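# Seat loose knob in top drawer, leave drawer open

## Task

Push the square peg of the loose knob all the way into the hole on the top drawer, and have that drawer left open by 85 mm or more. Both must hold without the robot supporting them; at the end the grippers must release and back away.

## Robot and tools

ROBOT. Two arms, left_arm and right_arm, face each other across a table. Their root links sit at left_arm (+0.079, +0.459, +0.100) m and right_arm (+0.033, -0.471, +0.138) m, so left_arm is on the +y side. The names do not refer to sides of any picture. Each gripper has two fingers that extend along the gripper's own +x axis and close along its y axis. The reported end_effector_position is the midpoint between the finger pads, roughly 3 to 4 cm short of the fingertips.

SCENE FRAME. All reported poses share one frame: origin at the table centre, +z up, table surface at z = +0.020 m. Positions are in metres, orientations as quat_wxyz, velocities in m/s and rad/s. Reported hand positions get less accurate when an arm is stretched far.

execute_actions. Argument "actions" is a list holding zero or one item; optional "pictures" (boolean) asks for camera images (included by default). An empty list only reports the state. An item with "rows" is a motion: 1 to 15 rows, "steps" up to 15 (default 15), each step lasting 1/30 s; if there are fewer rows than steps the final row is reused. An item with only "steps" (up to 300) is a pause, counted from the previous result, so thinking time eats into it. A refused call does nothing.

ROW LAYOUT. Every row has exactly 14 numbers in [-1, 1], always both arms: left_arm dx, dy, dz, rx, ry, rz, opening, then right_arm in the same order. dx to rz are an offset, expressed in that gripper's own axes, from the gripper pose printed in the most recent result showing it (before any such result in the scene, and for any later call within the same reply, the reference is where the hand is when the action begins). Each row is measured from that same reference, not added to the row before. Scale: 1.0 equals 0.6 m for dx, dy, dz and 180 degrees for rotation; rx, ry, rz form a single rotation vector. All zeros therefore pull the hand back to the reference pose; it is not a hold. Opening is absolute, not an offset: +1 is wide open (0.088 m), empty fingers touch near -0.80, and values down to -1 close no further. Allow at least 0.5 s for a full close.

move. "target" is one 14-number row with the same meaning and reference as above. "speed" (m/s, 0.002 to 0.5, default 0.25; rotation capped at twice that in rad/s). Each hand travels a straight line to its goal; both finish together, taking 0.5 to 10 s, cut off at 10 s. Openings are applied at the start. Paths ignore obstacles and the other arm; hands lag, drift, and may exceed speed when an arm is nearly straight. Faster contact and aiming deeper past a surface mean harder impacts and pushes. The result adds a "move:" line giving the ending (done, off_target, moving, held, fault) and active limits: paced means the sent pose was clipped, held means a check blocked some steps, after which the arm can jump quickly. It also lists each hand's distance from its goal. If only one arm is named, the other finished at rest.

wait. "seconds" from 0 to 10; the scene runs with no new command.

zoom_image. "camera" is one of cam_high, cam_low, cam_left_wrist, cam_right_wrist; "region" is [x0, y0, x1, y1] in pixels of that 504x504 image, top-left origin, at most 504 by 504.

read_manual. Gives licence text only; no motion.

finished_scene. "scene" is the number of the current scene.

CONTROL DETAILS. Each step, the commanded pose is limited to 70 mm and 16 degrees from the measured pose; inverse kinematics then favours position over orientation. After an action the arm continues only to its last clipped pose, so long reaches need several actions. Friction may leave the hand short or tilted, and tiny moves may not register; check pose after each move and correct tilt. For an arm meant to stay still, send the offset back to its desired pose in the first call of a reply and zeros afterwards, always with the opening it should keep.

RESULT LINES. The state line lists each arm's pose and velocities. "pose unreachable" means the clearance check altered or blocked a command for the named arm; HELD marks steps where part of a row was not sent. A "Hand target" line shows where each hand is being driven. grip_measured is the finger opening on the command scale; each gripper may read up to about 1 mm off, and up to 0.061 narrower while squeezing hard. To hold something, keep commanding about 0.07 below grip_measured (less for a lighter grip). Parts under about 3 mm wide get weaker force. Pad force is about 34 to 49 N. Joint torques and external torque estimates are noisy and include friction and held weight.

LIMITS. Joint ranges (rad): waist -3.054 to 3.054, shoulder 0.000 to 3.142, elbow 0.000 to 2.356, wrist pitch -1.571 to 1.571, wrist yaw -1.571 to 1.571, wrist roll -3.142 to 3.142. Load limits (N m): waist 18, shoulder 22.3, elbow 22.2, wrist pitch 5.86, wrist yaw 5.84, wrist roll 5.48. Reaching one freezes that arm for 10 s. MOTOR HOT appears from 50 °C; at 95 °C an OVER-TEMPERATURE FAULT holds the arm and it may go limp if it does not cool.

AVOID. Arms striking or pushing each other, objects leaving the table, drops, slips, slams and forceful shoves. Expect occasional brief tugs on held parts or nudges to loose objects. Calibration for all four 504x504 cameras is supplied and may be slightly off.

Each tool is called after "Emit:" by a JSON object that holds its "op" and its "data".

## Session

Emit:
{"op": "execute_actions", "data": {"actions": []}}

Scene clock: 0.00 s of 4500.00 s.
left_arm: end_effector_position=(+0.1315, +0.1486, +0.4256) grip_measured=+1.000 end_effector_quat_wxyz=(+0.765, -0.018, -0.022, -0.644) end_effector_velocity=(+0.000, +0.001, -0.004) end_effector_angular_velocity=(+0.016, +0.010, +0.004) | right_arm: end_effector_position=(-0.0926, -0.1791, +0.4577) grip_measured=+0.991 end_effector_quat_wxyz=(+0.549, +0.018, -0.014, +0.835) end_effector_velocity=(-0.002, -0.002, +0.003) end_effector_angular_velocity=(+0.015, -0.003, +0.019)
Joint positions: left_arm=[ 0.     0.845  0.652  0.249 -0.006  0.001  0.088] | right_arm=[-0.001  0.858  0.645  0.258 -0.    -0.004  0.088]
Joint velocities: left_arm=[-0.002 -0.007 -0.002 -0.022 -0.007 -0.007  0.   ] | right_arm=[-0.002 -0.002  0.002  0.007 -0.022 -0.007 -0.   ]
Joint torques (N m, as the arm reports them, + toward a larger angle): no reading
External joint torques (N m, as the arm's controller estimates them; a push from outside toward a larger angle lowers the number): no reading
Heat: left arm: hottest waist 30 °C (+0.0 °C/min); right arm: hottest shoulder 29 °C (+0.0 °C/min).
Hand target (left_arm): +0.131, +0.149, +0.426; +0.765, -0.018, -0.022, -0.644
Hand target (right_arm): -0.093, -0.179, +0.458; +0.549, +0.018, -0.014, +0.835

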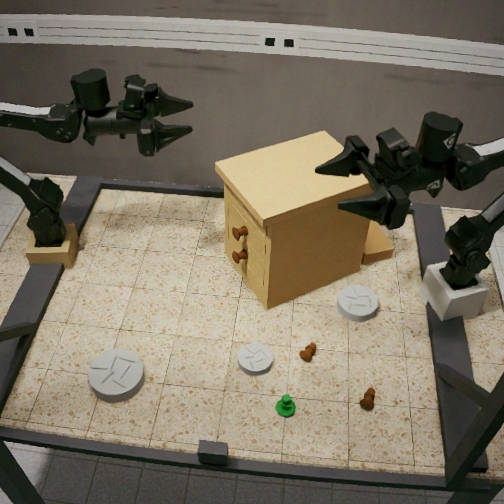

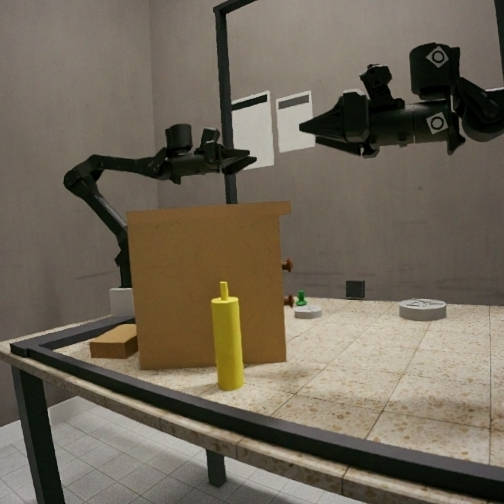

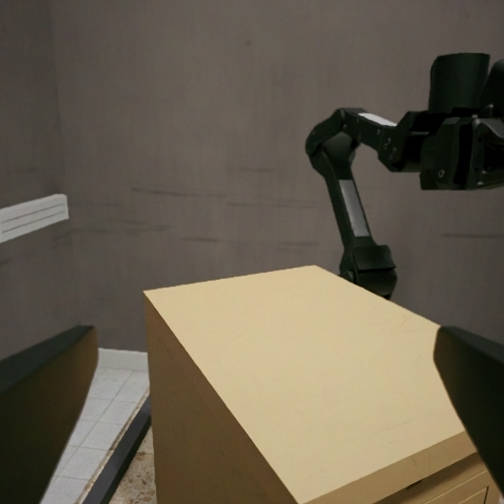

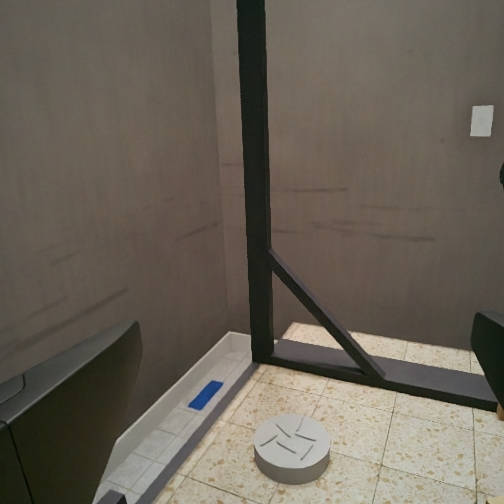

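Emit:
{"op": "zoom_image", "data": {"camera": "cam_high", "region": [200, 130, 400, 320]}}

Emit:
{"op": "zoom_image", "data": {"camera": "cam_high", "region": [230, 320, 410, 430]}}

Emit:
{"op": "zoom_image", "data": {"camera": "cam_low", "region": [240, 190, 360, 340]}}

Region (200, 130, 400, 320) of cam_high's 504x504 image, scaled by 2.520, with more detail than that image has; it fills the top 479 rows of this view, and the rest is white.

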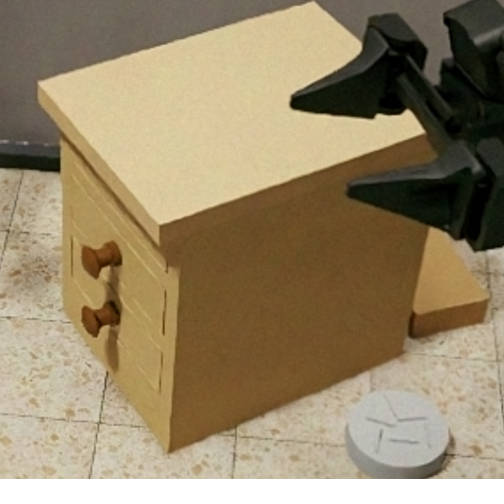

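Region (230, 320, 410, 430) of cam_high's 504x504 image, scaled by 2.800, with more detail than that image has.

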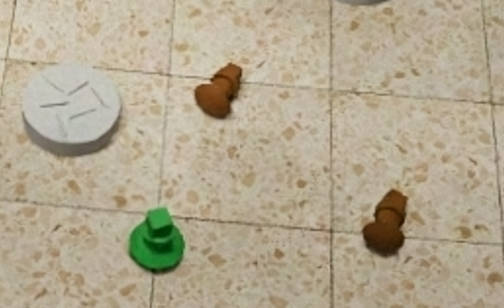

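Region (240, 190, 360, 340) of cam_low's 504x504 image, scaled by 3.360, with more detail than that image has; it fills the left 403 columns of this view, and the rest is white.

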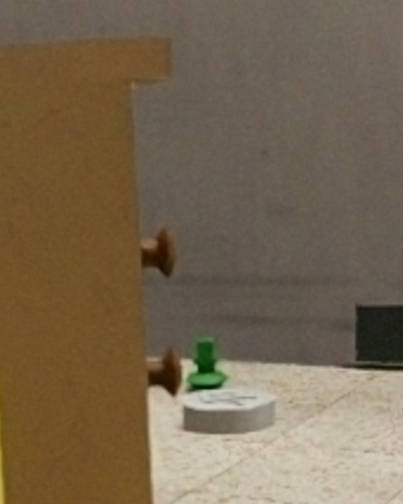

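Emit:
{"op": "move", "data": {"target": [0,0,0,0,0,0,1,-0.078,0.118,-0.40,0,0.5,0,1], "speed": 0.4}}

Scene clock: 33.53 s of 4500.00 s.
left_arm: end_effector_position=(+0.1315, +0.1486, +0.4256) grip_measured=+1.000 end_effector_quat_wxyz=(+0.765, -0.018, -0.022, -0.644) end_effector_velocity=(+0.002, +0.001, -0.002) end_effector_angular_velocity=(+0.006, +0.010, +0.019) | right_arm: end_effector_position=(-0.1396, -0.2417, +0.2145) grip_measured=+0.991 end_effector_quat_wxyz=(+0.399, -0.579, +0.375, +0.604) end_effector_velocity=(+0.003, -0.004, -0.005) end_effector_angular_velocity=(-0.037, -0.019, -0.009)
Joint positions: left_arm=[ 0.     0.845  0.652  0.249 -0.006  0.001  0.088] | right_arm=[ 0.249  1.63   1.1   -0.997  0.02   0.244  0.088]
Joint velocities: left_arm=[-0.002 -0.002 -0.002 -0.007 -0.022 -0.007  0.   ] | right_arm=[-0.002  0.022  0.002 -0.022 -0.007  0.007  0.   ]
Joint torques (N m, as the arm reports them, + toward a larger angle): left_arm=[-0.06 -2.19  6.34  1.61  0.03  0.03] | right_arm=[ 0.28 -5.63  8.32  0.31 -0.18  0.17]
External joint torques (N m, as the arm's controller estimates them; a push from outside toward a larger angle lowers the number): left_arm=[-0.05 -0.24 -0.32 -0.02  0.03  0.02] | right_arm=[ 0.26  0.36  2.83 -0.08 -0.2   0.17]
Heat: left arm: hottest wrist pitch 33 °C (+5.4 °C/min); right arm: hottest elbow 32 °C (+5.4 °C/min).
Hand target (left_arm): +0.131, +0.149, +0.426; +0.765, -0.018, -0.022, -0.644
Hand target (right_arm): -0.143, -0.241, +0.215; -0.397, +0.578, -0.378, -0.604
Off the commanded pose (left_arm): 0.000 m, 0 deg.
Off the commanded pose (right_arm): 0.004 m, 0 deg.
After step 90, 28.03 s passed at rest.
move: done
camera_calibration (this result's frames):
cam_right_wrist: T_world_to_cam=[[0.932269, 0.36147, -0.0146331, 0.230299], [0.351114, -0.894336, 0.277274, -0.192833], [0.0871394, -0.263632, -0.960679, 0.235897], [0, 0, 0, 1]] pos_world=[-0.16755, -0.193513, 0.283458]

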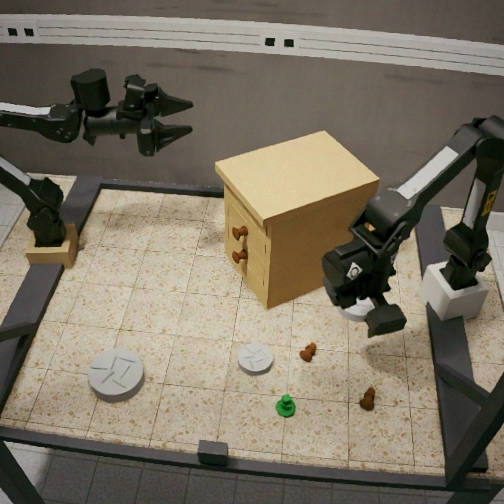

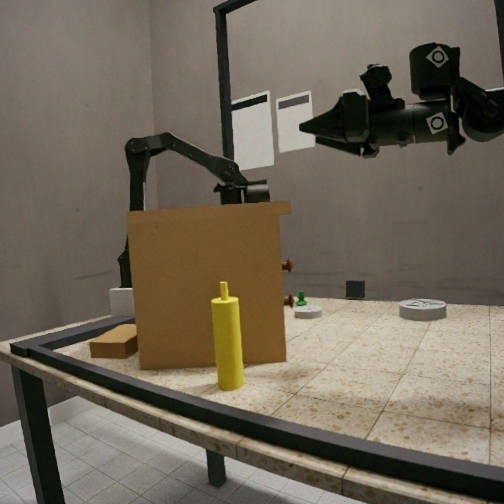

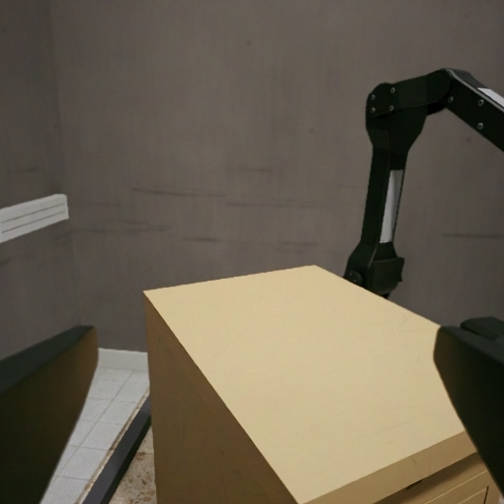

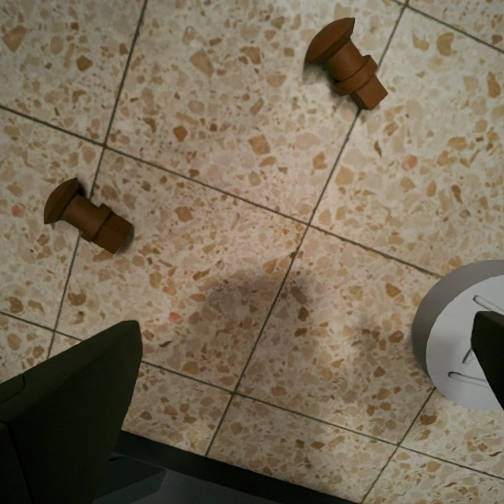

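Emit:
{"op": "zoom_image", "data": {"camera": "cam_right_wrist", "region": [280, 0, 420, 130]}}

Emit:
{"op": "zoom_image", "data": {"camera": "cam_right_wrist", "region": [20, 150, 160, 280]}}

Region (280, 0, 420, 130) of cam_right_wrist's 504x504 image, scaled by 3.600, with more detail than that image has; it fills the top 468 rows of this view, and the rest is white.

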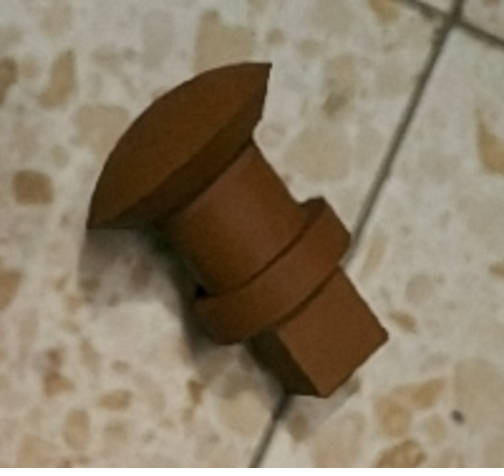

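Region (20, 150, 160, 280) of cam_right_wrist's 504x504 image, scaled by 3.600, with more detail than that image has; it fills the top 468 rows of this view, and the rest is white.

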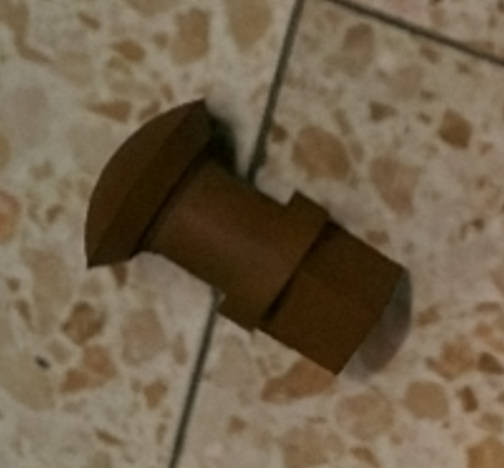

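Emit:
{"op": "move", "data": {"target": [0,0,0,0,0,0,1,0.164,-0.092,0.113,-0.19,0.015,0,-0.1], "speed": 0.3}}

Scene clock: 92.30 s of 4500.00 s.
left_arm: end_effector_position=(+0.1315, +0.1486, +0.4256) grip_measured=+1.000 end_effector_quat_wxyz=(+0.765, -0.018, -0.022, -0.644) end_effector_velocity=(+0.000, +0.000, -0.002) end_effector_angular_velocity=(+0.003, +0.023, +0.004) | right_arm: end_effector_position=(-0.1167, -0.1577, +0.1208) grip_measured=-0.098 end_effector_quat_wxyz=(+0.201, -0.684, +0.193, +0.674) end_effector_velocity=(+0.001, -0.005, -0.002) end_effector_angular_velocity=(-0.034, +0.008, +0.015)
Joint positions: left_arm=[ 0.     0.845  0.652  0.249 -0.006  0.001  0.088] | right_arm=[ 0.047  2.029  1.206 -0.748  0.019 -0.551  0.034]
Joint velocities: left_arm=[-0.002 -0.002 -0.002 -0.007 -0.007 -0.022  0.   ] | right_arm=[-0.007  0.007  0.002 -0.022 -0.022 -0.022 -0.   ]
Joint torques (N m, as the arm reports them, + toward a larger angle): left_arm=[ 0.07 -2.18  6.26  1.66  0.01  0.02] | right_arm=[-0.21 -7.75  7.3   0.47  0.05 -0.21]
External joint torques (N m, as the arm's controller estimates them; a push from outside toward a larger angle lowers the number): left_arm=[ 0.08 -0.19 -0.47  0.01  0.01  0.01] | right_arm=[-0.23  0.48  2.47  0.16  0.07 -0.21]
Heat: left arm: hottest elbow 35 °C (+3.0 °C/min); right arm: hottest elbow 35 °C (+3.0 °C/min).
Hand target (left_arm): +0.131, +0.149, +0.426; +0.765, -0.018, -0.022, -0.644
Hand target (right_arm): -0.117, -0.154, +0.120; -0.202, +0.685, -0.191, -0.674
Off the commanded pose (left_arm): 0.000 m, 0 deg.
Off the commanded pose (right_arm): 0.005 m, 0 deg.
After step 90, 54.20 s passed at rest.
move: done
camera_calibration (this result's frames):
cam_right_wrist: T_world_to_cam=[[0.571121, 0.820849, -0.00534652, 0.206394], [0.775287, -0.537258, 0.33209, -0.000513942], [0.269724, -0.193809, -0.943232, 0.19623], [0, 0, 0, 1]] pos_world=[-0.170406, -0.131663, 0.186365]

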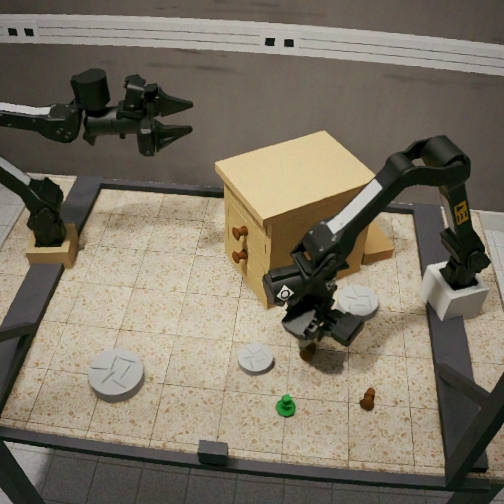

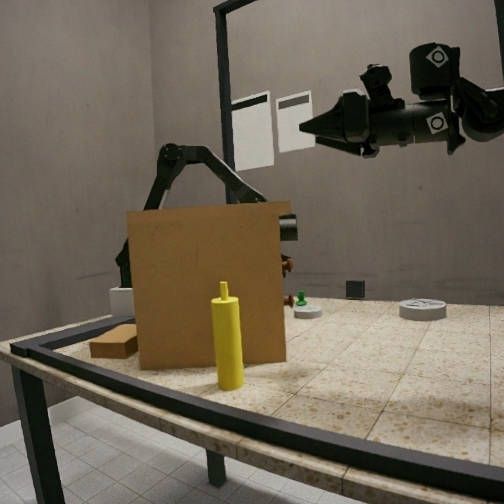

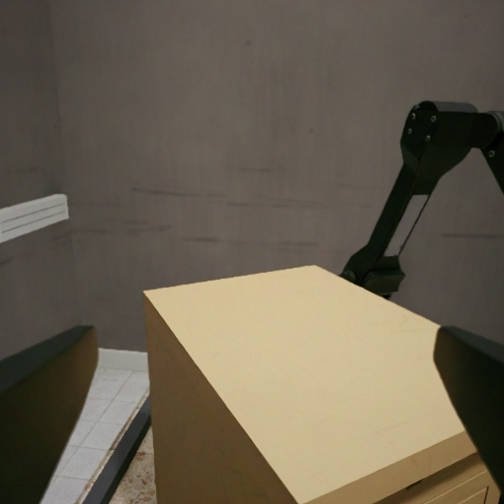

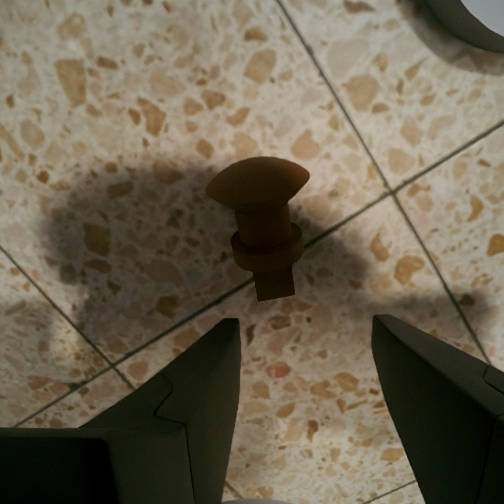

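Emit:
{"op": "move", "data": {"target": [0,0,0,0,0,0,1,0.060,0.010,-0.018,-0.039,0,0,-0.1], "speed": 0.15}}

Scene clock: 104.03 s of 4500.00 s.
left_arm: end_effector_position=(+0.1315, +0.1486, +0.4256) grip_measured=+1.000 end_effector_quat_wxyz=(+0.765, -0.018, -0.022, -0.644) end_effector_velocity=(+0.002, +0.001, -0.005) end_effector_angular_velocity=(+0.020, +0.012, +0.019) | right_arm: end_effector_position=(-0.1136, -0.1639, +0.0909) grip_measured=-0.098 end_effector_quat_wxyz=(+0.166, -0.691, +0.147, +0.688) end_effector_velocity=(-0.001, -0.004, -0.003) end_effector_angular_velocity=(-0.016, +0.016, +0.020)
Joint positions: left_arm=[ 0.     0.845  0.652  0.249 -0.006  0.001  0.088] | right_arm=[ 0.047  2.064  1.113 -0.601  0.019 -0.671  0.034]
Joint velocities: left_arm=[-0.002 -0.002 -0.002 -0.022 -0.022 -0.007  0.   ] | right_arm=[-0.002  0.002 -0.012  0.007 -0.022 -0.022 -0.   ]
Joint torques (N m, as the arm reports them, + toward a larger angle): left_arm=[-0.06 -2.36  6.2   1.63 -0.03  0.04] | right_arm=[-0.26 -7.78  4.17  0.47 -0.02 -0.21]
External joint torques (N m, as the arm's controller estimates them; a push from outside toward a larger angle lowers the number): left_arm=[-0.08 -0.42 -0.46  0.   -0.02  0.03] | right_arm=[-0.33  0.29 -0.28  0.13  0.02 -0.21]
Heat: left arm: hottest wrist pitch 36 °C (+3.0 °C/min); right arm: hottest elbow 34 °C (+1.0 °C/min).
Hand target (left_arm): +0.131, +0.149, +0.426; +0.765, -0.018, -0.022, -0.644
Hand target (right_arm): -0.110, -0.169, +0.085; -0.159, +0.695, -0.151, -0.684
Off the commanded pose (left_arm): 0.000 m, 0 deg.
Off the commanded pose (right_arm): 0.008 m, 1 deg.
After step 90, 7.87 s passed at rest.
move: done
camera_calibration (this result's frames):
cam_right_wrist: T_world_to_cam=[[0.469294, 0.883028, 0.00495392, 0.207196], [0.836268, -0.44623, 0.318646, 0.0266719], [0.283584, -0.145396, -0.947861, 0.175942], [0, 0, 0, 1]] pos_world=[-0.169435, -0.145477, 0.157243]

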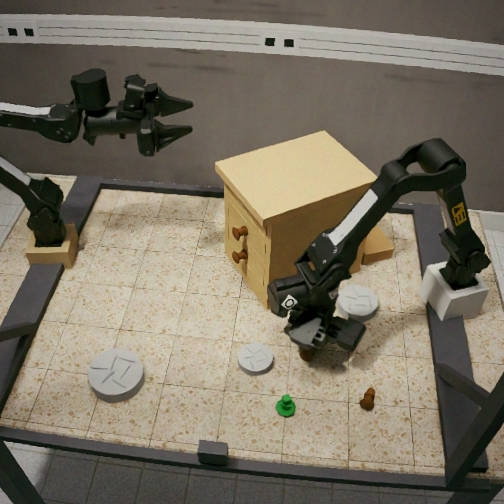

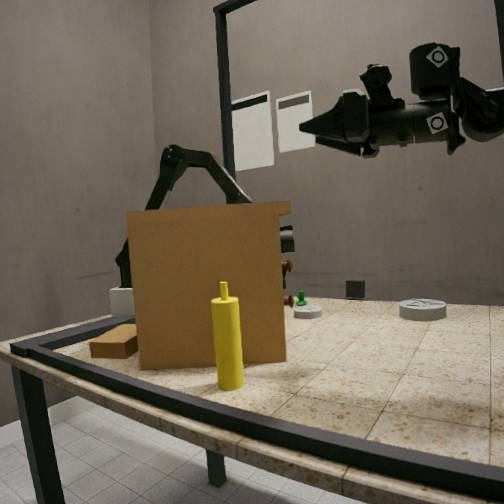

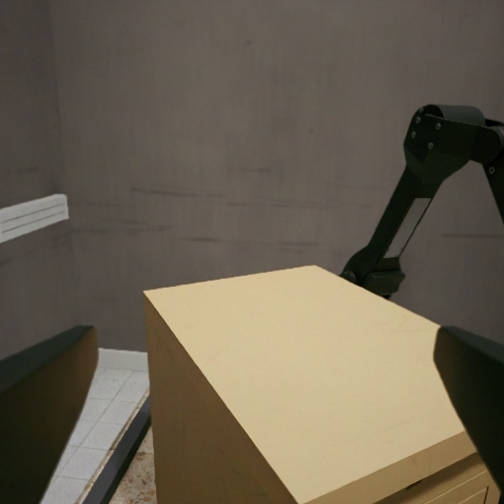

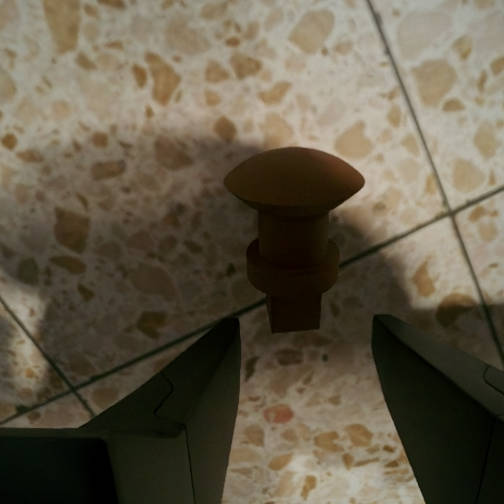

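Emit:
{"op": "move", "data": {"target": [0,0,0,0,0,0,1,0.048,0,-0.019,0,0,0.009,-0.1], "speed": 0.05}}

Scene clock: 113.90 s of 4500.00 s.
left_arm: end_effector_position=(+0.1315, +0.1486, +0.4256) grip_measured=+1.000 end_effector_quat_wxyz=(+0.765, -0.018, -0.022, -0.644) end_effector_velocity=(+0.000, +0.000, -0.004) end_effector_angular_velocity=(+0.011, +0.010, +0.004) | right_arm: end_effector_position=(-0.1098, -0.1609, +0.0797) grip_measured=-0.098 end_effector_quat_wxyz=(+0.165, -0.679, +0.146, +0.700) end_effector_velocity=(-0.001, +0.000, -0.001) end_effector_angular_velocity=(+0.002, +0.024, +0.016)
Joint positions: left_arm=[ 0.     0.845  0.652  0.249 -0.006  0.001  0.088] | right_arm=[ 0.021  2.084  1.085 -0.532 -0.007 -0.698  0.034]
Joint velocities: left_arm=[-0.002 -0.002 -0.007 -0.007 -0.007 -0.007  0.   ] | right_arm=[-0.007 -0.002 -0.012  0.022 -0.022 -0.022  0.   ]
Joint torques (N m, as the arm reports them, + toward a larger angle): left_arm=[-0.14 -2.29  6.32  1.62  0.01  0.06] | right_arm=[-0.64 -3.7   2.97  1.91  0.09 -0.17]
External joint torques (N m, as the arm's controller estimates them; a push from outside toward a larger angle lowers the number): left_arm=[-0.14 -0.3  -0.4  -0.02  0.01  0.05] | right_arm=[-0.69  4.33 -1.38  1.51  0.14 -0.17]
Heat: left arm: hottest wrist pitch 36 °C (+2.0 °C/min); right arm: hottest shoulder 33 °C (+0.0 °C/min).
Hand target (left_arm): +0.131, +0.149, +0.426; +0.765, -0.018, -0.022, -0.644
Hand target (right_arm): -0.103, -0.169, +0.063; -0.156, +0.688, -0.157, -0.691
Off the commanded pose (left_arm): 0.000 m, 0 deg.
Off the commanded pose (right_arm): 0.020 m, 2 deg.
After step 90, 6.03 s passed at rest.
move: off_target (right_arm)
camera_calibration (this result's frames):
cam_right_wrist: T_world_to_cam=[[0.466634, 0.884445, -0.00301294, 0.203492], [0.847325, -0.446068, 0.288208, 0.0321035], [0.25356, -0.13704, -0.957563, 0.1635], [0, 0, 0, 1]] pos_world=[-0.163616, -0.143251, 0.147922]

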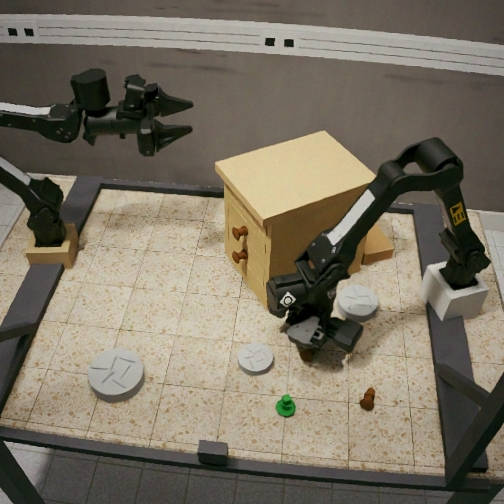

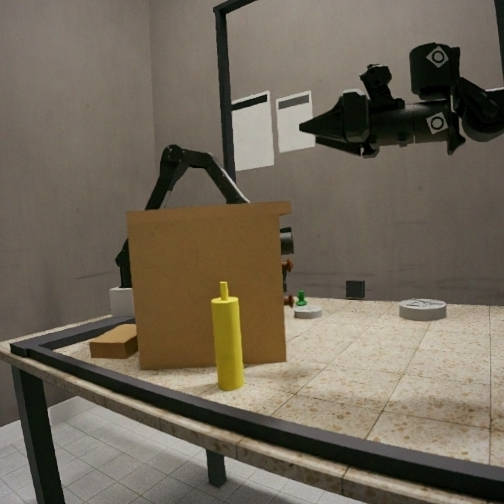

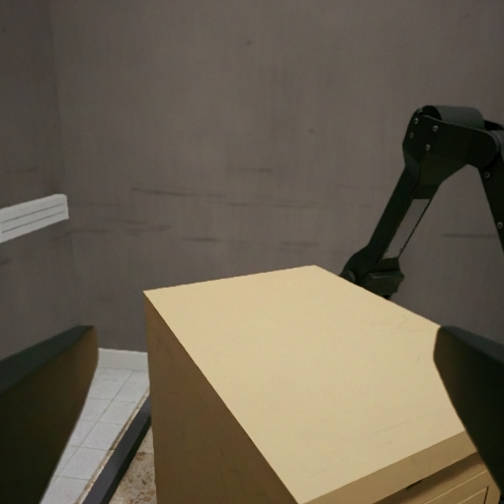

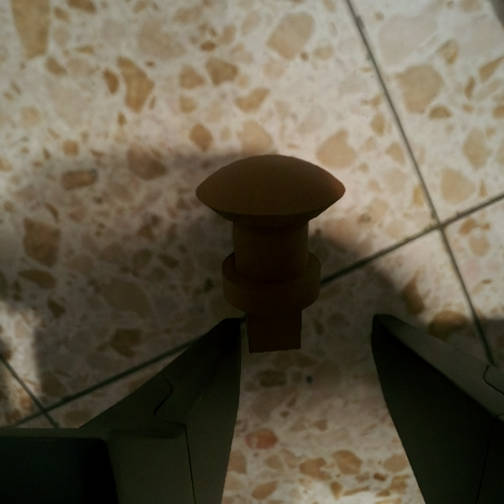

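Emit:
{"op": "move", "data": {"target": [0,0,0,0,0,0,1,-0.008,0.015,0,0,0.011,0.006,-0.1], "speed": 0.03}}

Scene clock: 125.30 s of 4500.00 s.
left_arm: end_effector_position=(+0.1315, +0.1486, +0.4256) grip_measured=+1.000 end_effector_quat_wxyz=(+0.765, -0.018, -0.022, -0.644) end_effector_velocity=(+0.000, +0.001, +0.001) end_effector_angular_velocity=(-0.006, -0.008, +0.005) | right_arm: end_effector_position=(-0.1122, -0.1703, +0.0831) grip_measured=-0.098 end_effector_quat_wxyz=(+0.154, -0.689, +0.156, +0.691) end_effector_velocity=(+0.003, -0.002, +0.003) end_effector_angular_velocity=(-0.008, -0.012, +0.005)
Joint positions: left_arm=[ 0.     0.845  0.652  0.249 -0.006  0.001  0.088] | right_arm=[ 0.041  2.078  1.094 -0.588 -0.004 -0.68   0.034]
Joint velocities: left_arm=[-0.002 -0.002 -0.002  0.007 -0.007  0.007  0.   ] | right_arm=[-0.002 -0.007  0.002 -0.022  0.007 -0.007 -0.   ]
Joint torques (N m, as the arm reports them, + toward a larger angle): left_arm=[ 0.09 -2.22  6.23  1.61  0.    0.03] | right_arm=[ 0.46 -8.92  6.2   0.11  0.09  0.17]
External joint torques (N m, as the arm's controller estimates them; a push from outside toward a larger angle lowers the number): left_arm=[ 0.07 -0.21 -0.53 -0.05  0.01  0.02] | right_arm=[ 0.5  -0.82  1.78 -0.22  0.13  0.17]
Heat: left arm: hottest wrist pitch 36 °C (+2.0 °C/min); right arm: hottest shoulder 33 °C (-1.0 °C/min).
Hand target (left_arm): +0.131, +0.149, +0.426; +0.765, -0.018, -0.022, -0.644
Hand target (right_arm): -0.114, -0.169, +0.084; -0.156, +0.690, -0.155, -0.690
Off the commanded pose (left_arm): 0.000 m, 0 deg.
Off the commanded pose (right_arm): 0.002 m, 0 deg.
After step 90, 7.47 s passed at rest.
move: done
camera_calibration (this result's frames):
cam_right_wrist: T_world_to_cam=[[0.465611, 0.884635, -0.0250589, 0.214664], [0.842034, -0.434119, 0.320185, 0.0276705], [0.272369, -0.170182, -0.947023, 0.161669], [0, 0, 0, 1]] pos_world=[-0.167283, -0.150374, 0.149624]

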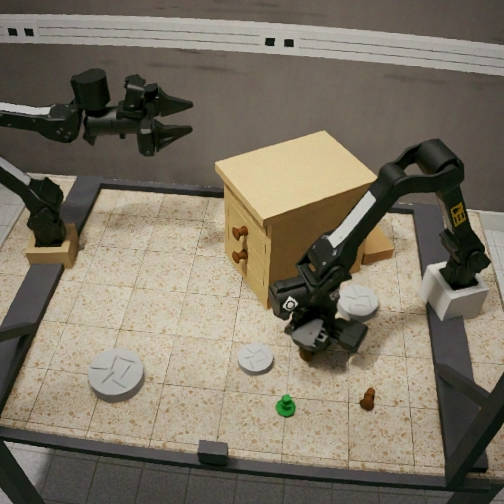

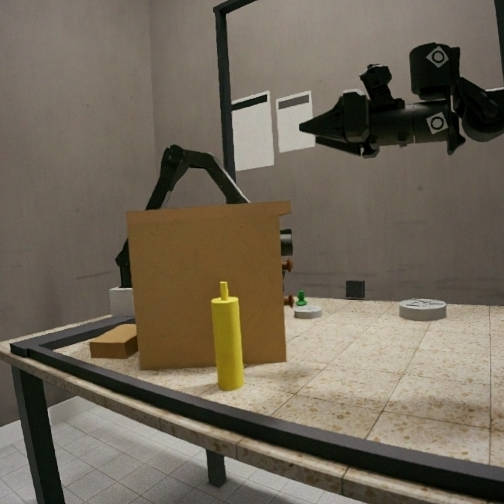

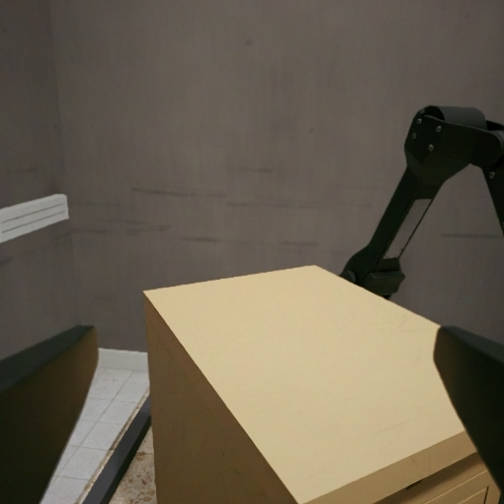

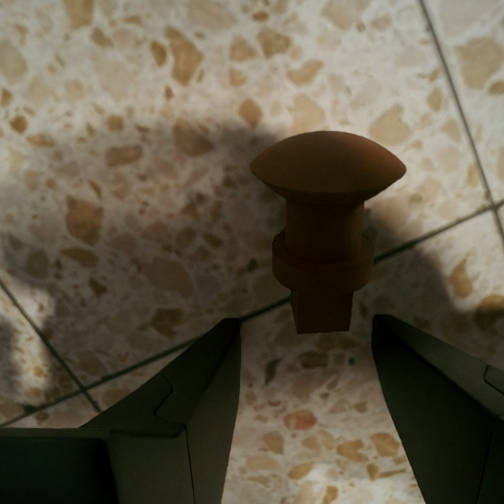

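Emit:
{"op": "move", "data": {"target": [0,0,0,0,0,0,1,0.002,-0.007,0.013,0,0,0,-0.1], "speed": 0.03}}

Scene clock: 140.70 s of 4500.00 s.
left_arm: end_effector_position=(+0.1315, +0.1486, +0.4256) grip_measured=+1.000 end_effector_quat_wxyz=(+0.765, -0.018, -0.022, -0.644) end_effector_velocity=(+0.000, -0.001, -0.003) end_effector_angular_velocity=(+0.011, +0.010, +0.004) | right_arm: end_effector_position=(-0.1148, -0.1652, +0.0835) grip_measured=-0.098 end_effector_quat_wxyz=(+0.154, -0.689, +0.156, +0.691) end_effector_velocity=(+0.003, -0.001, +0.001) end_effector_angular_velocity=(-0.012, -0.014, +0.005)
Joint positions: left_arm=[ 0.     0.845  0.652  0.249 -0.006  0.001  0.088] | right_arm=[ 0.041  2.093  1.122 -0.601 -0.004 -0.68   0.034]
Joint velocities: left_arm=[-0.002  0.002 -0.002 -0.007 -0.007 -0.007  0.   ] | right_arm=[-0.002  0.002  0.007 -0.022  0.007 -0.007  0.   ]
Joint torques (N m, as the arm reports them, + toward a larger angle): left_arm=[ 0.13 -2.18  6.23  1.62 -0.01  0.03] | right_arm=[ 0.32 -7.32  6.66  0.4  -0.05  0.15]
External joint torques (N m, as the arm's controller estimates them; a push from outside toward a larger angle lowers the number): left_arm=[ 0.13 -0.22 -0.48 -0.02 -0.01  0.02] | right_arm=[0.32 0.83 2.27 0.07 0.   0.15]
Heat: left arm: hottest wrist pitch 36 °C (+1.0 °C/min); right arm: hottest shoulder 34 °C (+0.0 °C/min).
Hand target (left_arm): +0.131, +0.149, +0.426; +0.765, -0.018, -0.022, -0.644
Hand target (right_arm): -0.117, -0.163, +0.082; -0.154, +0.689, -0.156, -0.691
Off the commanded pose (left_arm): 0.000 m, 0 deg.
Off the commanded pose (right_arm): 0.004 m, 0 deg.
After step 90, 11.67 s passed at rest.
move: done
camera_calibration (this result's frames):
cam_right_wrist: T_world_to_cam=[[0.465948, 0.884457, -0.0250605, 0.21134], [0.841868, -0.434439, 0.320188, 0.0319289], [0.272305, -0.170289, -0.947022, 0.163608], [0, 0, 0, 1]] pos_world=[-0.169905, -0.145189, 0.150014]

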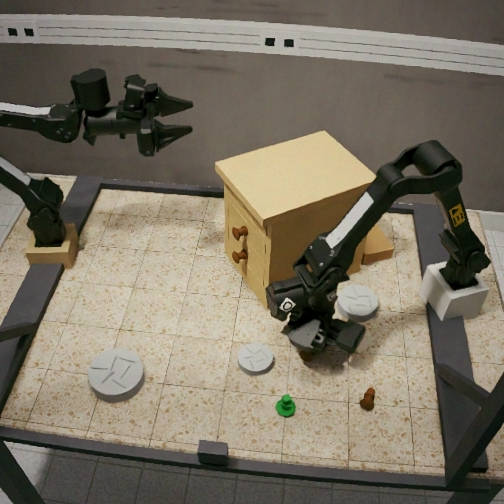

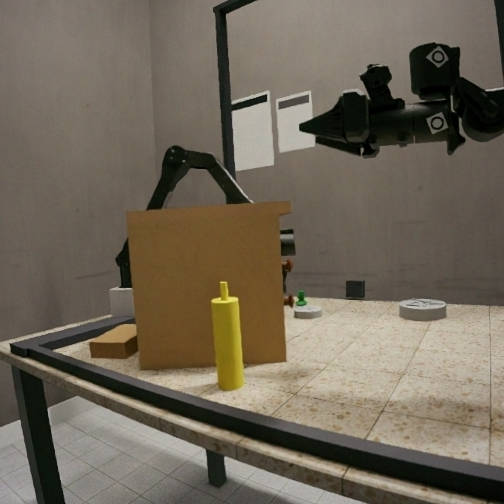

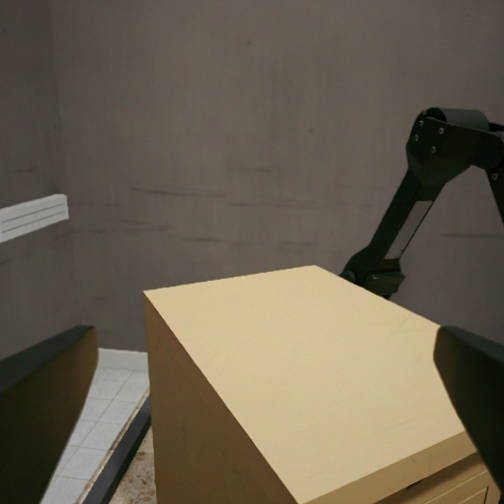

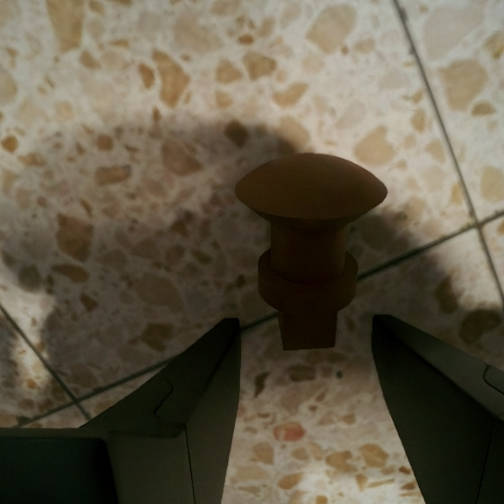

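Emit:
{"op": "move", "data": {"target": [0,0,0,0,0,0,1,0.004,0,0.009,0,0,0,-0.1], "speed": 0.03}}

Emit:
{"op": "move", "data": {"target": [0,0,0,0,0,0,1,0,0,0,0,0,0,-0.7], "speed": 0.03}}

Scene clock: 144.33 s of 4500.00 s.
left_arm: end_effector_position=(+0.1315, +0.1486, +0.4256) grip_measured=+1.000 end_effector_quat_wxyz=(+0.765, -0.018, -0.022, -0.644) end_effector_velocity=(+0.002, +0.001, -0.005) end_effector_angular_velocity=(+0.020, +0.011, +0.009) | right_arm: end_effector_position=(-0.1168, -0.1644, +0.0834) grip_measured=-0.098 end_effector_quat_wxyz=(+0.155, -0.689, +0.156, +0.691) end_effector_velocity=(-0.002, -0.002, -0.000) end_effector_angular_velocity=(-0.016, +0.017, -0.010)
Joint positions: left_arm=[ 0.     0.845  0.652  0.249 -0.006  0.001  0.088] | right_arm=[ 0.045  2.097  1.129 -0.602 -0.004 -0.675  0.034]
Joint velocities: left_arm=[ 0.002 -0.002 -0.002 -0.022 -0.007 -0.007  0.   ] | right_arm=[-0.002  0.002  0.002 -0.007 -0.022  0.007  0.   ]
Joint torques (N m, as the arm reports them, + toward a larger angle): left_arm=[ 0.06 -2.18  6.04  1.65 -0.01  0.02] | right_arm=[ 0.49 -7.37  6.74  0.45 -0.06  0.18]
External joint torques (N m, as the arm's controller estimates them; a push from outside toward a larger angle lowers the number): left_arm=[ 0.04 -0.22 -0.66  0.01 -0.01  0.01] | right_arm=[ 0.47  0.75  2.43  0.15 -0.01  0.18]
Heat: left arm: hottest elbow 36 °C (+1.0 °C/min); right arm: hottest shoulder 34 °C (+0.0 °C/min).
Hand target (left_arm): +0.131, +0.149, +0.426; +0.765, -0.018, -0.022, -0.644
Hand target (right_arm): -0.120, -0.163, +0.081; -0.154, +0.689, -0.156, -0.691
Off the commanded pose (left_arm): 0.000 m, 0 deg.
Off the commanded pose (right_arm): 0.004 m, 0 deg.
move: done
camera_calibration (this result's frames):
cam_right_wrist: T_world_to_cam=[[0.466611, 0.884126, -0.0243952, 0.211511], [0.841693, -0.435405, 0.319336, 0.0338777], [0.271712, -0.169539, -0.947327, 0.164247], [0, 0, 0, 1]] pos_world=[-0.171836, -0.144405, 0.149937]

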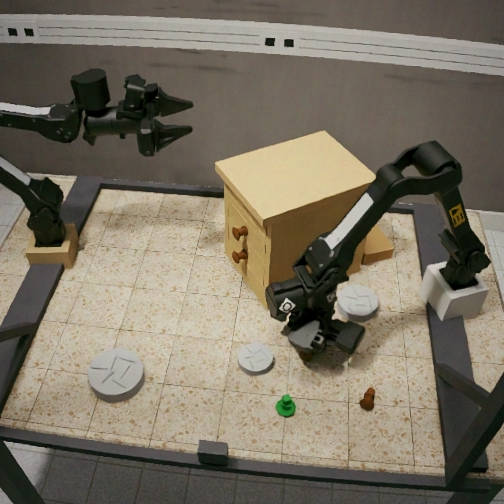

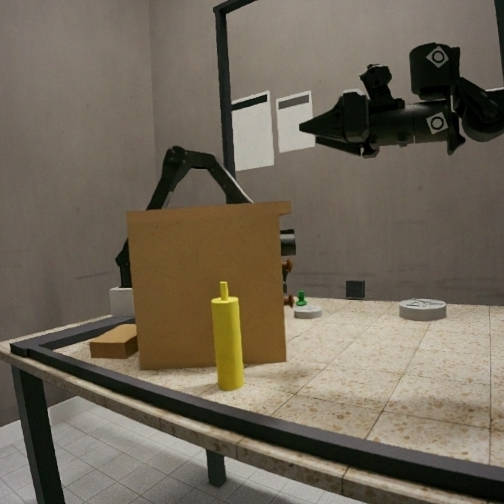

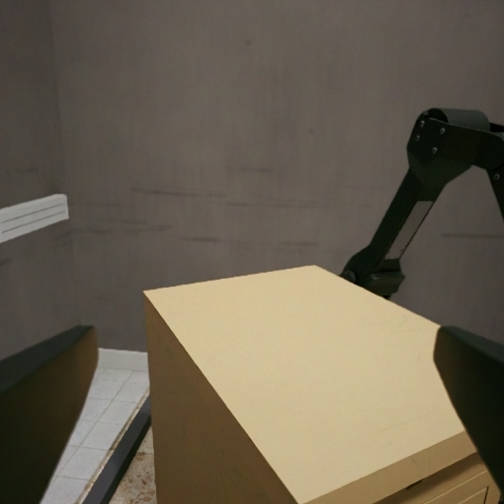

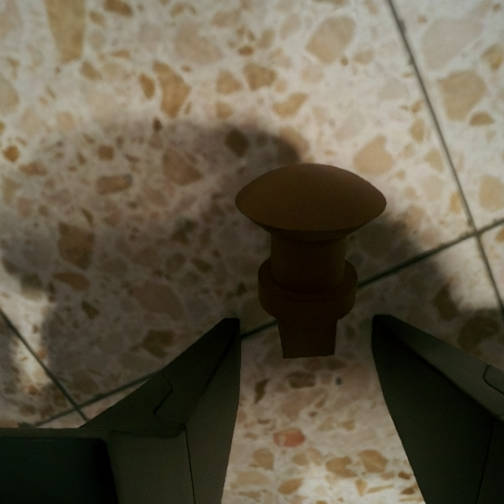

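Scene clock: 144.83 s of 4500.00 s.
left_arm: end_effector_position=(+0.1315, +0.1486, +0.4256) grip_measured=+1.000 end_effector_quat_wxyz=(+0.765, -0.018, -0.022, -0.644) end_effector_velocity=(+0.004, +0.000, -0.003) end_effector_angular_velocity=(+0.011, +0.010, +0.024) | right_arm: end_effector_position=(-0.1168, -0.1642, +0.0834) grip_measured=-0.635 end_effector_quat_wxyz=(+0.155, -0.688, +0.156, +0.691) end_effector_velocity=(+0.000, -0.001, +0.002) end_effector_angular_velocity=(-0.005, +0.006, -0.010)
Joint positions: left_arm=[ 0.     0.845  0.652  0.249 -0.006  0.001  0.088] | right_arm=[ 0.045  2.097  1.129 -0.601 -0.004 -0.675  0.008]
Joint velocities: left_arm=[ 0.002  0.002 -0.002 -0.007 -0.022 -0.007  0.   ] | right_arm=[-0.002 -0.007 -0.002 -0.007 -0.007  0.007 -0.   ]
Joint torques (N m, as the arm reports them, + toward a larger angle): left_arm=[ 0.09 -2.28  6.19  1.63 -0.04  0.04] | right_arm=[ 0.01 -9.08  5.32  0.31 -0.05 -0.02]
External joint torques (N m, as the arm's controller estimates them; a push from outside toward a larger angle lowers the number): left_arm=[ 0.07 -0.32 -0.52 -0.01 -0.04  0.03] | right_arm=[ 0.05 -0.84  0.94 -0.01 -0.01 -0.02]
Heat: left arm: hottest elbow 36 °C (+1.0 °C/min); right arm: hottest shoulder 34 °C (-1.0 °C/min).
Hand target (left_arm): +0.131, +0.149, +0.426; +0.765, -0.018, -0.022, -0.644
Hand target (right_arm): -0.117, -0.164, +0.083; -0.155, +0.688, -0.156, -0.691
Off the commanded pose (left_arm): 0.000 m, 0 deg.
Off the commanded pose (right_arm): 0.000 m, 0 deg.
move: done
camera_calibration (this result's frames):
cam_right_wrist: T_world_to_cam=[[0.466603, 0.884143, -0.0239447, 0.211377], [0.8418, -0.435623, 0.318756, 0.0340291], [0.271395, -0.168889, -0.947534, 0.164379], [0, 0, 0, 1]] pos_world=[-0.171886, -0.144301, 0.149969]

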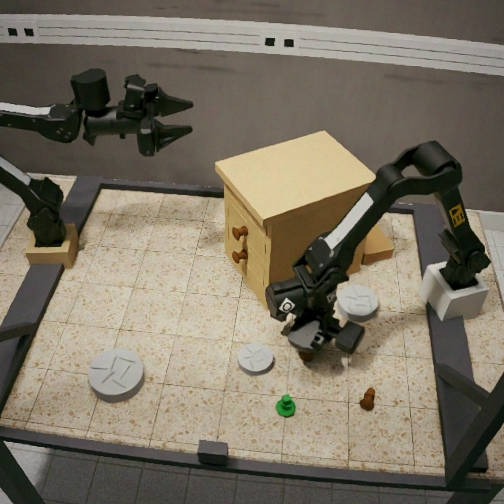

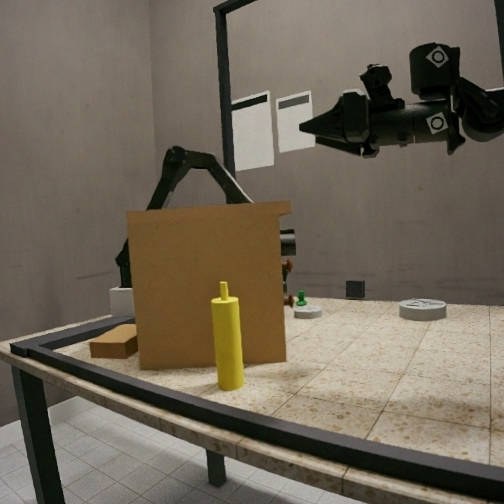

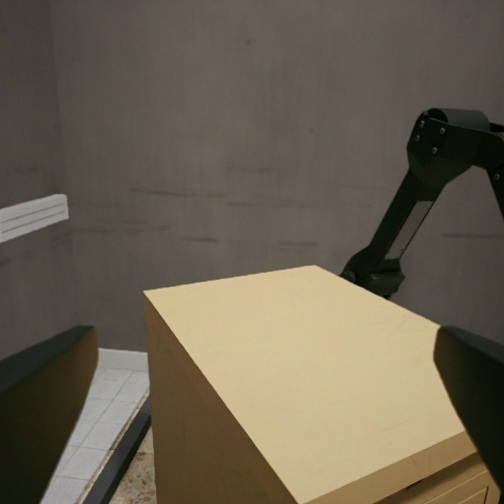

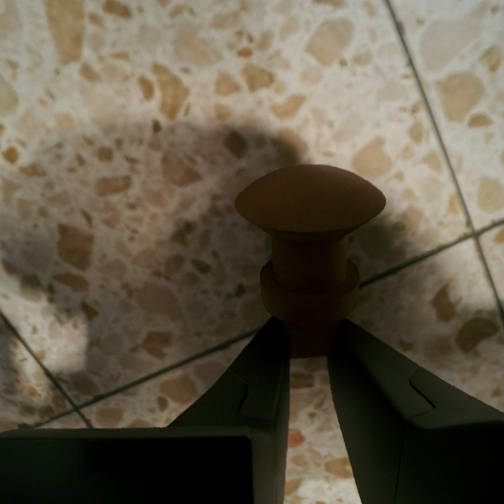

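Emit:
{"op": "move", "data": {"target": [-0.027,-0.437,-0.359,0,0,-0.055,0.3,-0.262,-0.132,0.087,0.359,0,0,-0.7], "speed": 0.2}}

Scene clock: 169.67 s of 4500.00 s.
left_arm: end_effector_position=(-0.1257, +0.1101, +0.2108) grip_measured=+0.303 end_effector_quat_wxyz=(+0.706, -0.015, -0.018, -0.708) end_effector_velocity=(+0.001, -0.001, -0.006) end_effector_angular_velocity=(+0.013, -0.019, +0.020) | right_arm: end_effector_position=(-0.1298, -0.0718, +0.2409) grip_measured=-0.663 end_effector_quat_wxyz=(+0.496, -0.501, +0.499, +0.503) end_effector_velocity=(+0.000, -0.001, -0.001) end_effector_angular_velocity=(-0.019, +0.000, -0.024)
Joint positions: left_arm=[-0.964  2.041  0.543  1.565 -0.796  0.053  0.054] | right_arm=[-0.021  2.214  2.001 -1.356 -0.004  0.377  0.007]
Joint velocities: left_arm=[-0.002  0.017  0.007 -0.007 -0.022  0.007  0.   ] | right_arm=[-0.002  0.012  0.017 -0.022 -0.007  0.022  0.   ]
Joint torques (N m, as the arm reports them, + toward a larger angle): left_arm=[-0.42 -5.32  3.75  1.73 -0.19  0.14] | right_arm=[-0.23 -9.93  8.48  0.26 -0.02  0.18]
External joint torques (N m, as the arm's controller estimates them; a push from outside toward a larger angle lowers the number): left_arm=[-0.46  0.96  0.69  0.29 -0.22  0.13] | right_arm=[-0.29  0.33  2.76 -0.08 -0.02  0.18]
Heat: left arm: hottest wrist pitch 37 °C (+1.0 °C/min); right arm: hottest shoulder 36 °C (+2.0 °C/min).
Hand target (left_arm): -0.128, +0.109, +0.210; +0.706, -0.015, -0.019, -0.707
Hand target (right_arm): -0.130, -0.069, +0.240; +0.499, -0.499, +0.501, +0.501
Off the commanded pose (left_arm): 0.003 m, 1 deg.
Off the commanded pose (right_arm): 0.002 m, 1 deg.
joint sent to its limit (left arm) — the command would take joint 4 (wrist pitch) past its upper limit, so that joint was sent only as far as its limit.
After step 90, 18.53 s passed at rest.
move: done
camera_calibration (this result's frames):
cam_left_wrist: T_world_to_cam=[[-0.999541, 0.0240844, 0.0183686, -0.127647], [-0.0113658, 0.26389, -0.964486, 0.209152], [-0.0280764, -0.964252, -0.263496, 0.240454], [0, 0, 0, 1]] pos_world=[-0.11846, 0.179739, 0.267427]
cam_right_wrist: T_world_to_cam=[[0.999132, -0.0329791, -0.0254334, 0.14312], [-0.0230255, -0.946289, 0.3225, -0.114872], [-0.0347031, -0.321635, -0.946228, 0.281761], [0, 0, 0, 1]] pos_world=[-0.135863, -0.0133579, 0.307296]

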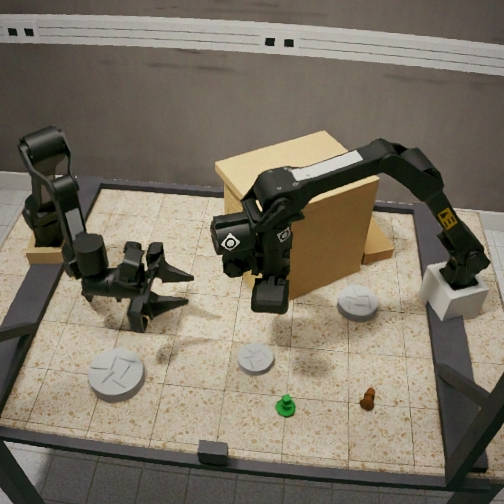

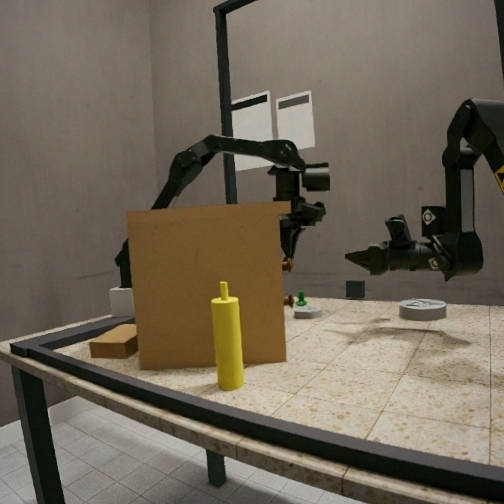

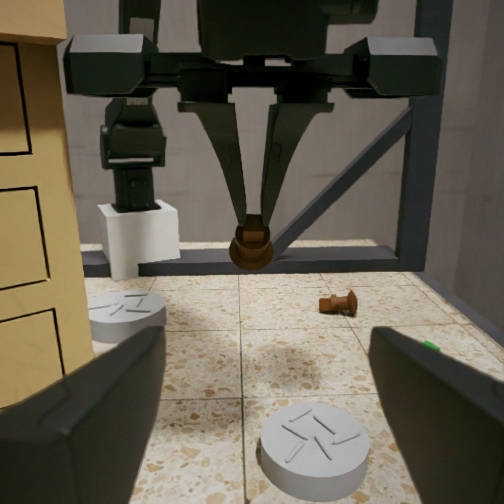

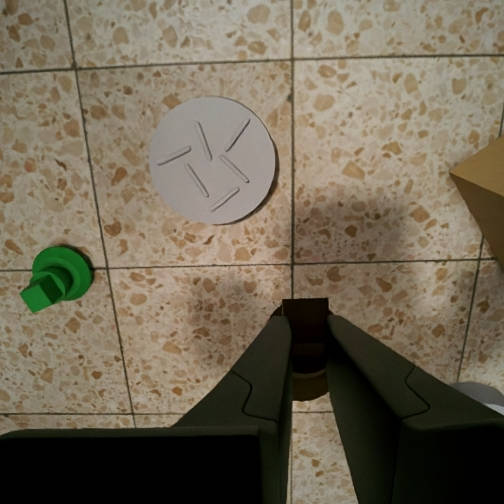

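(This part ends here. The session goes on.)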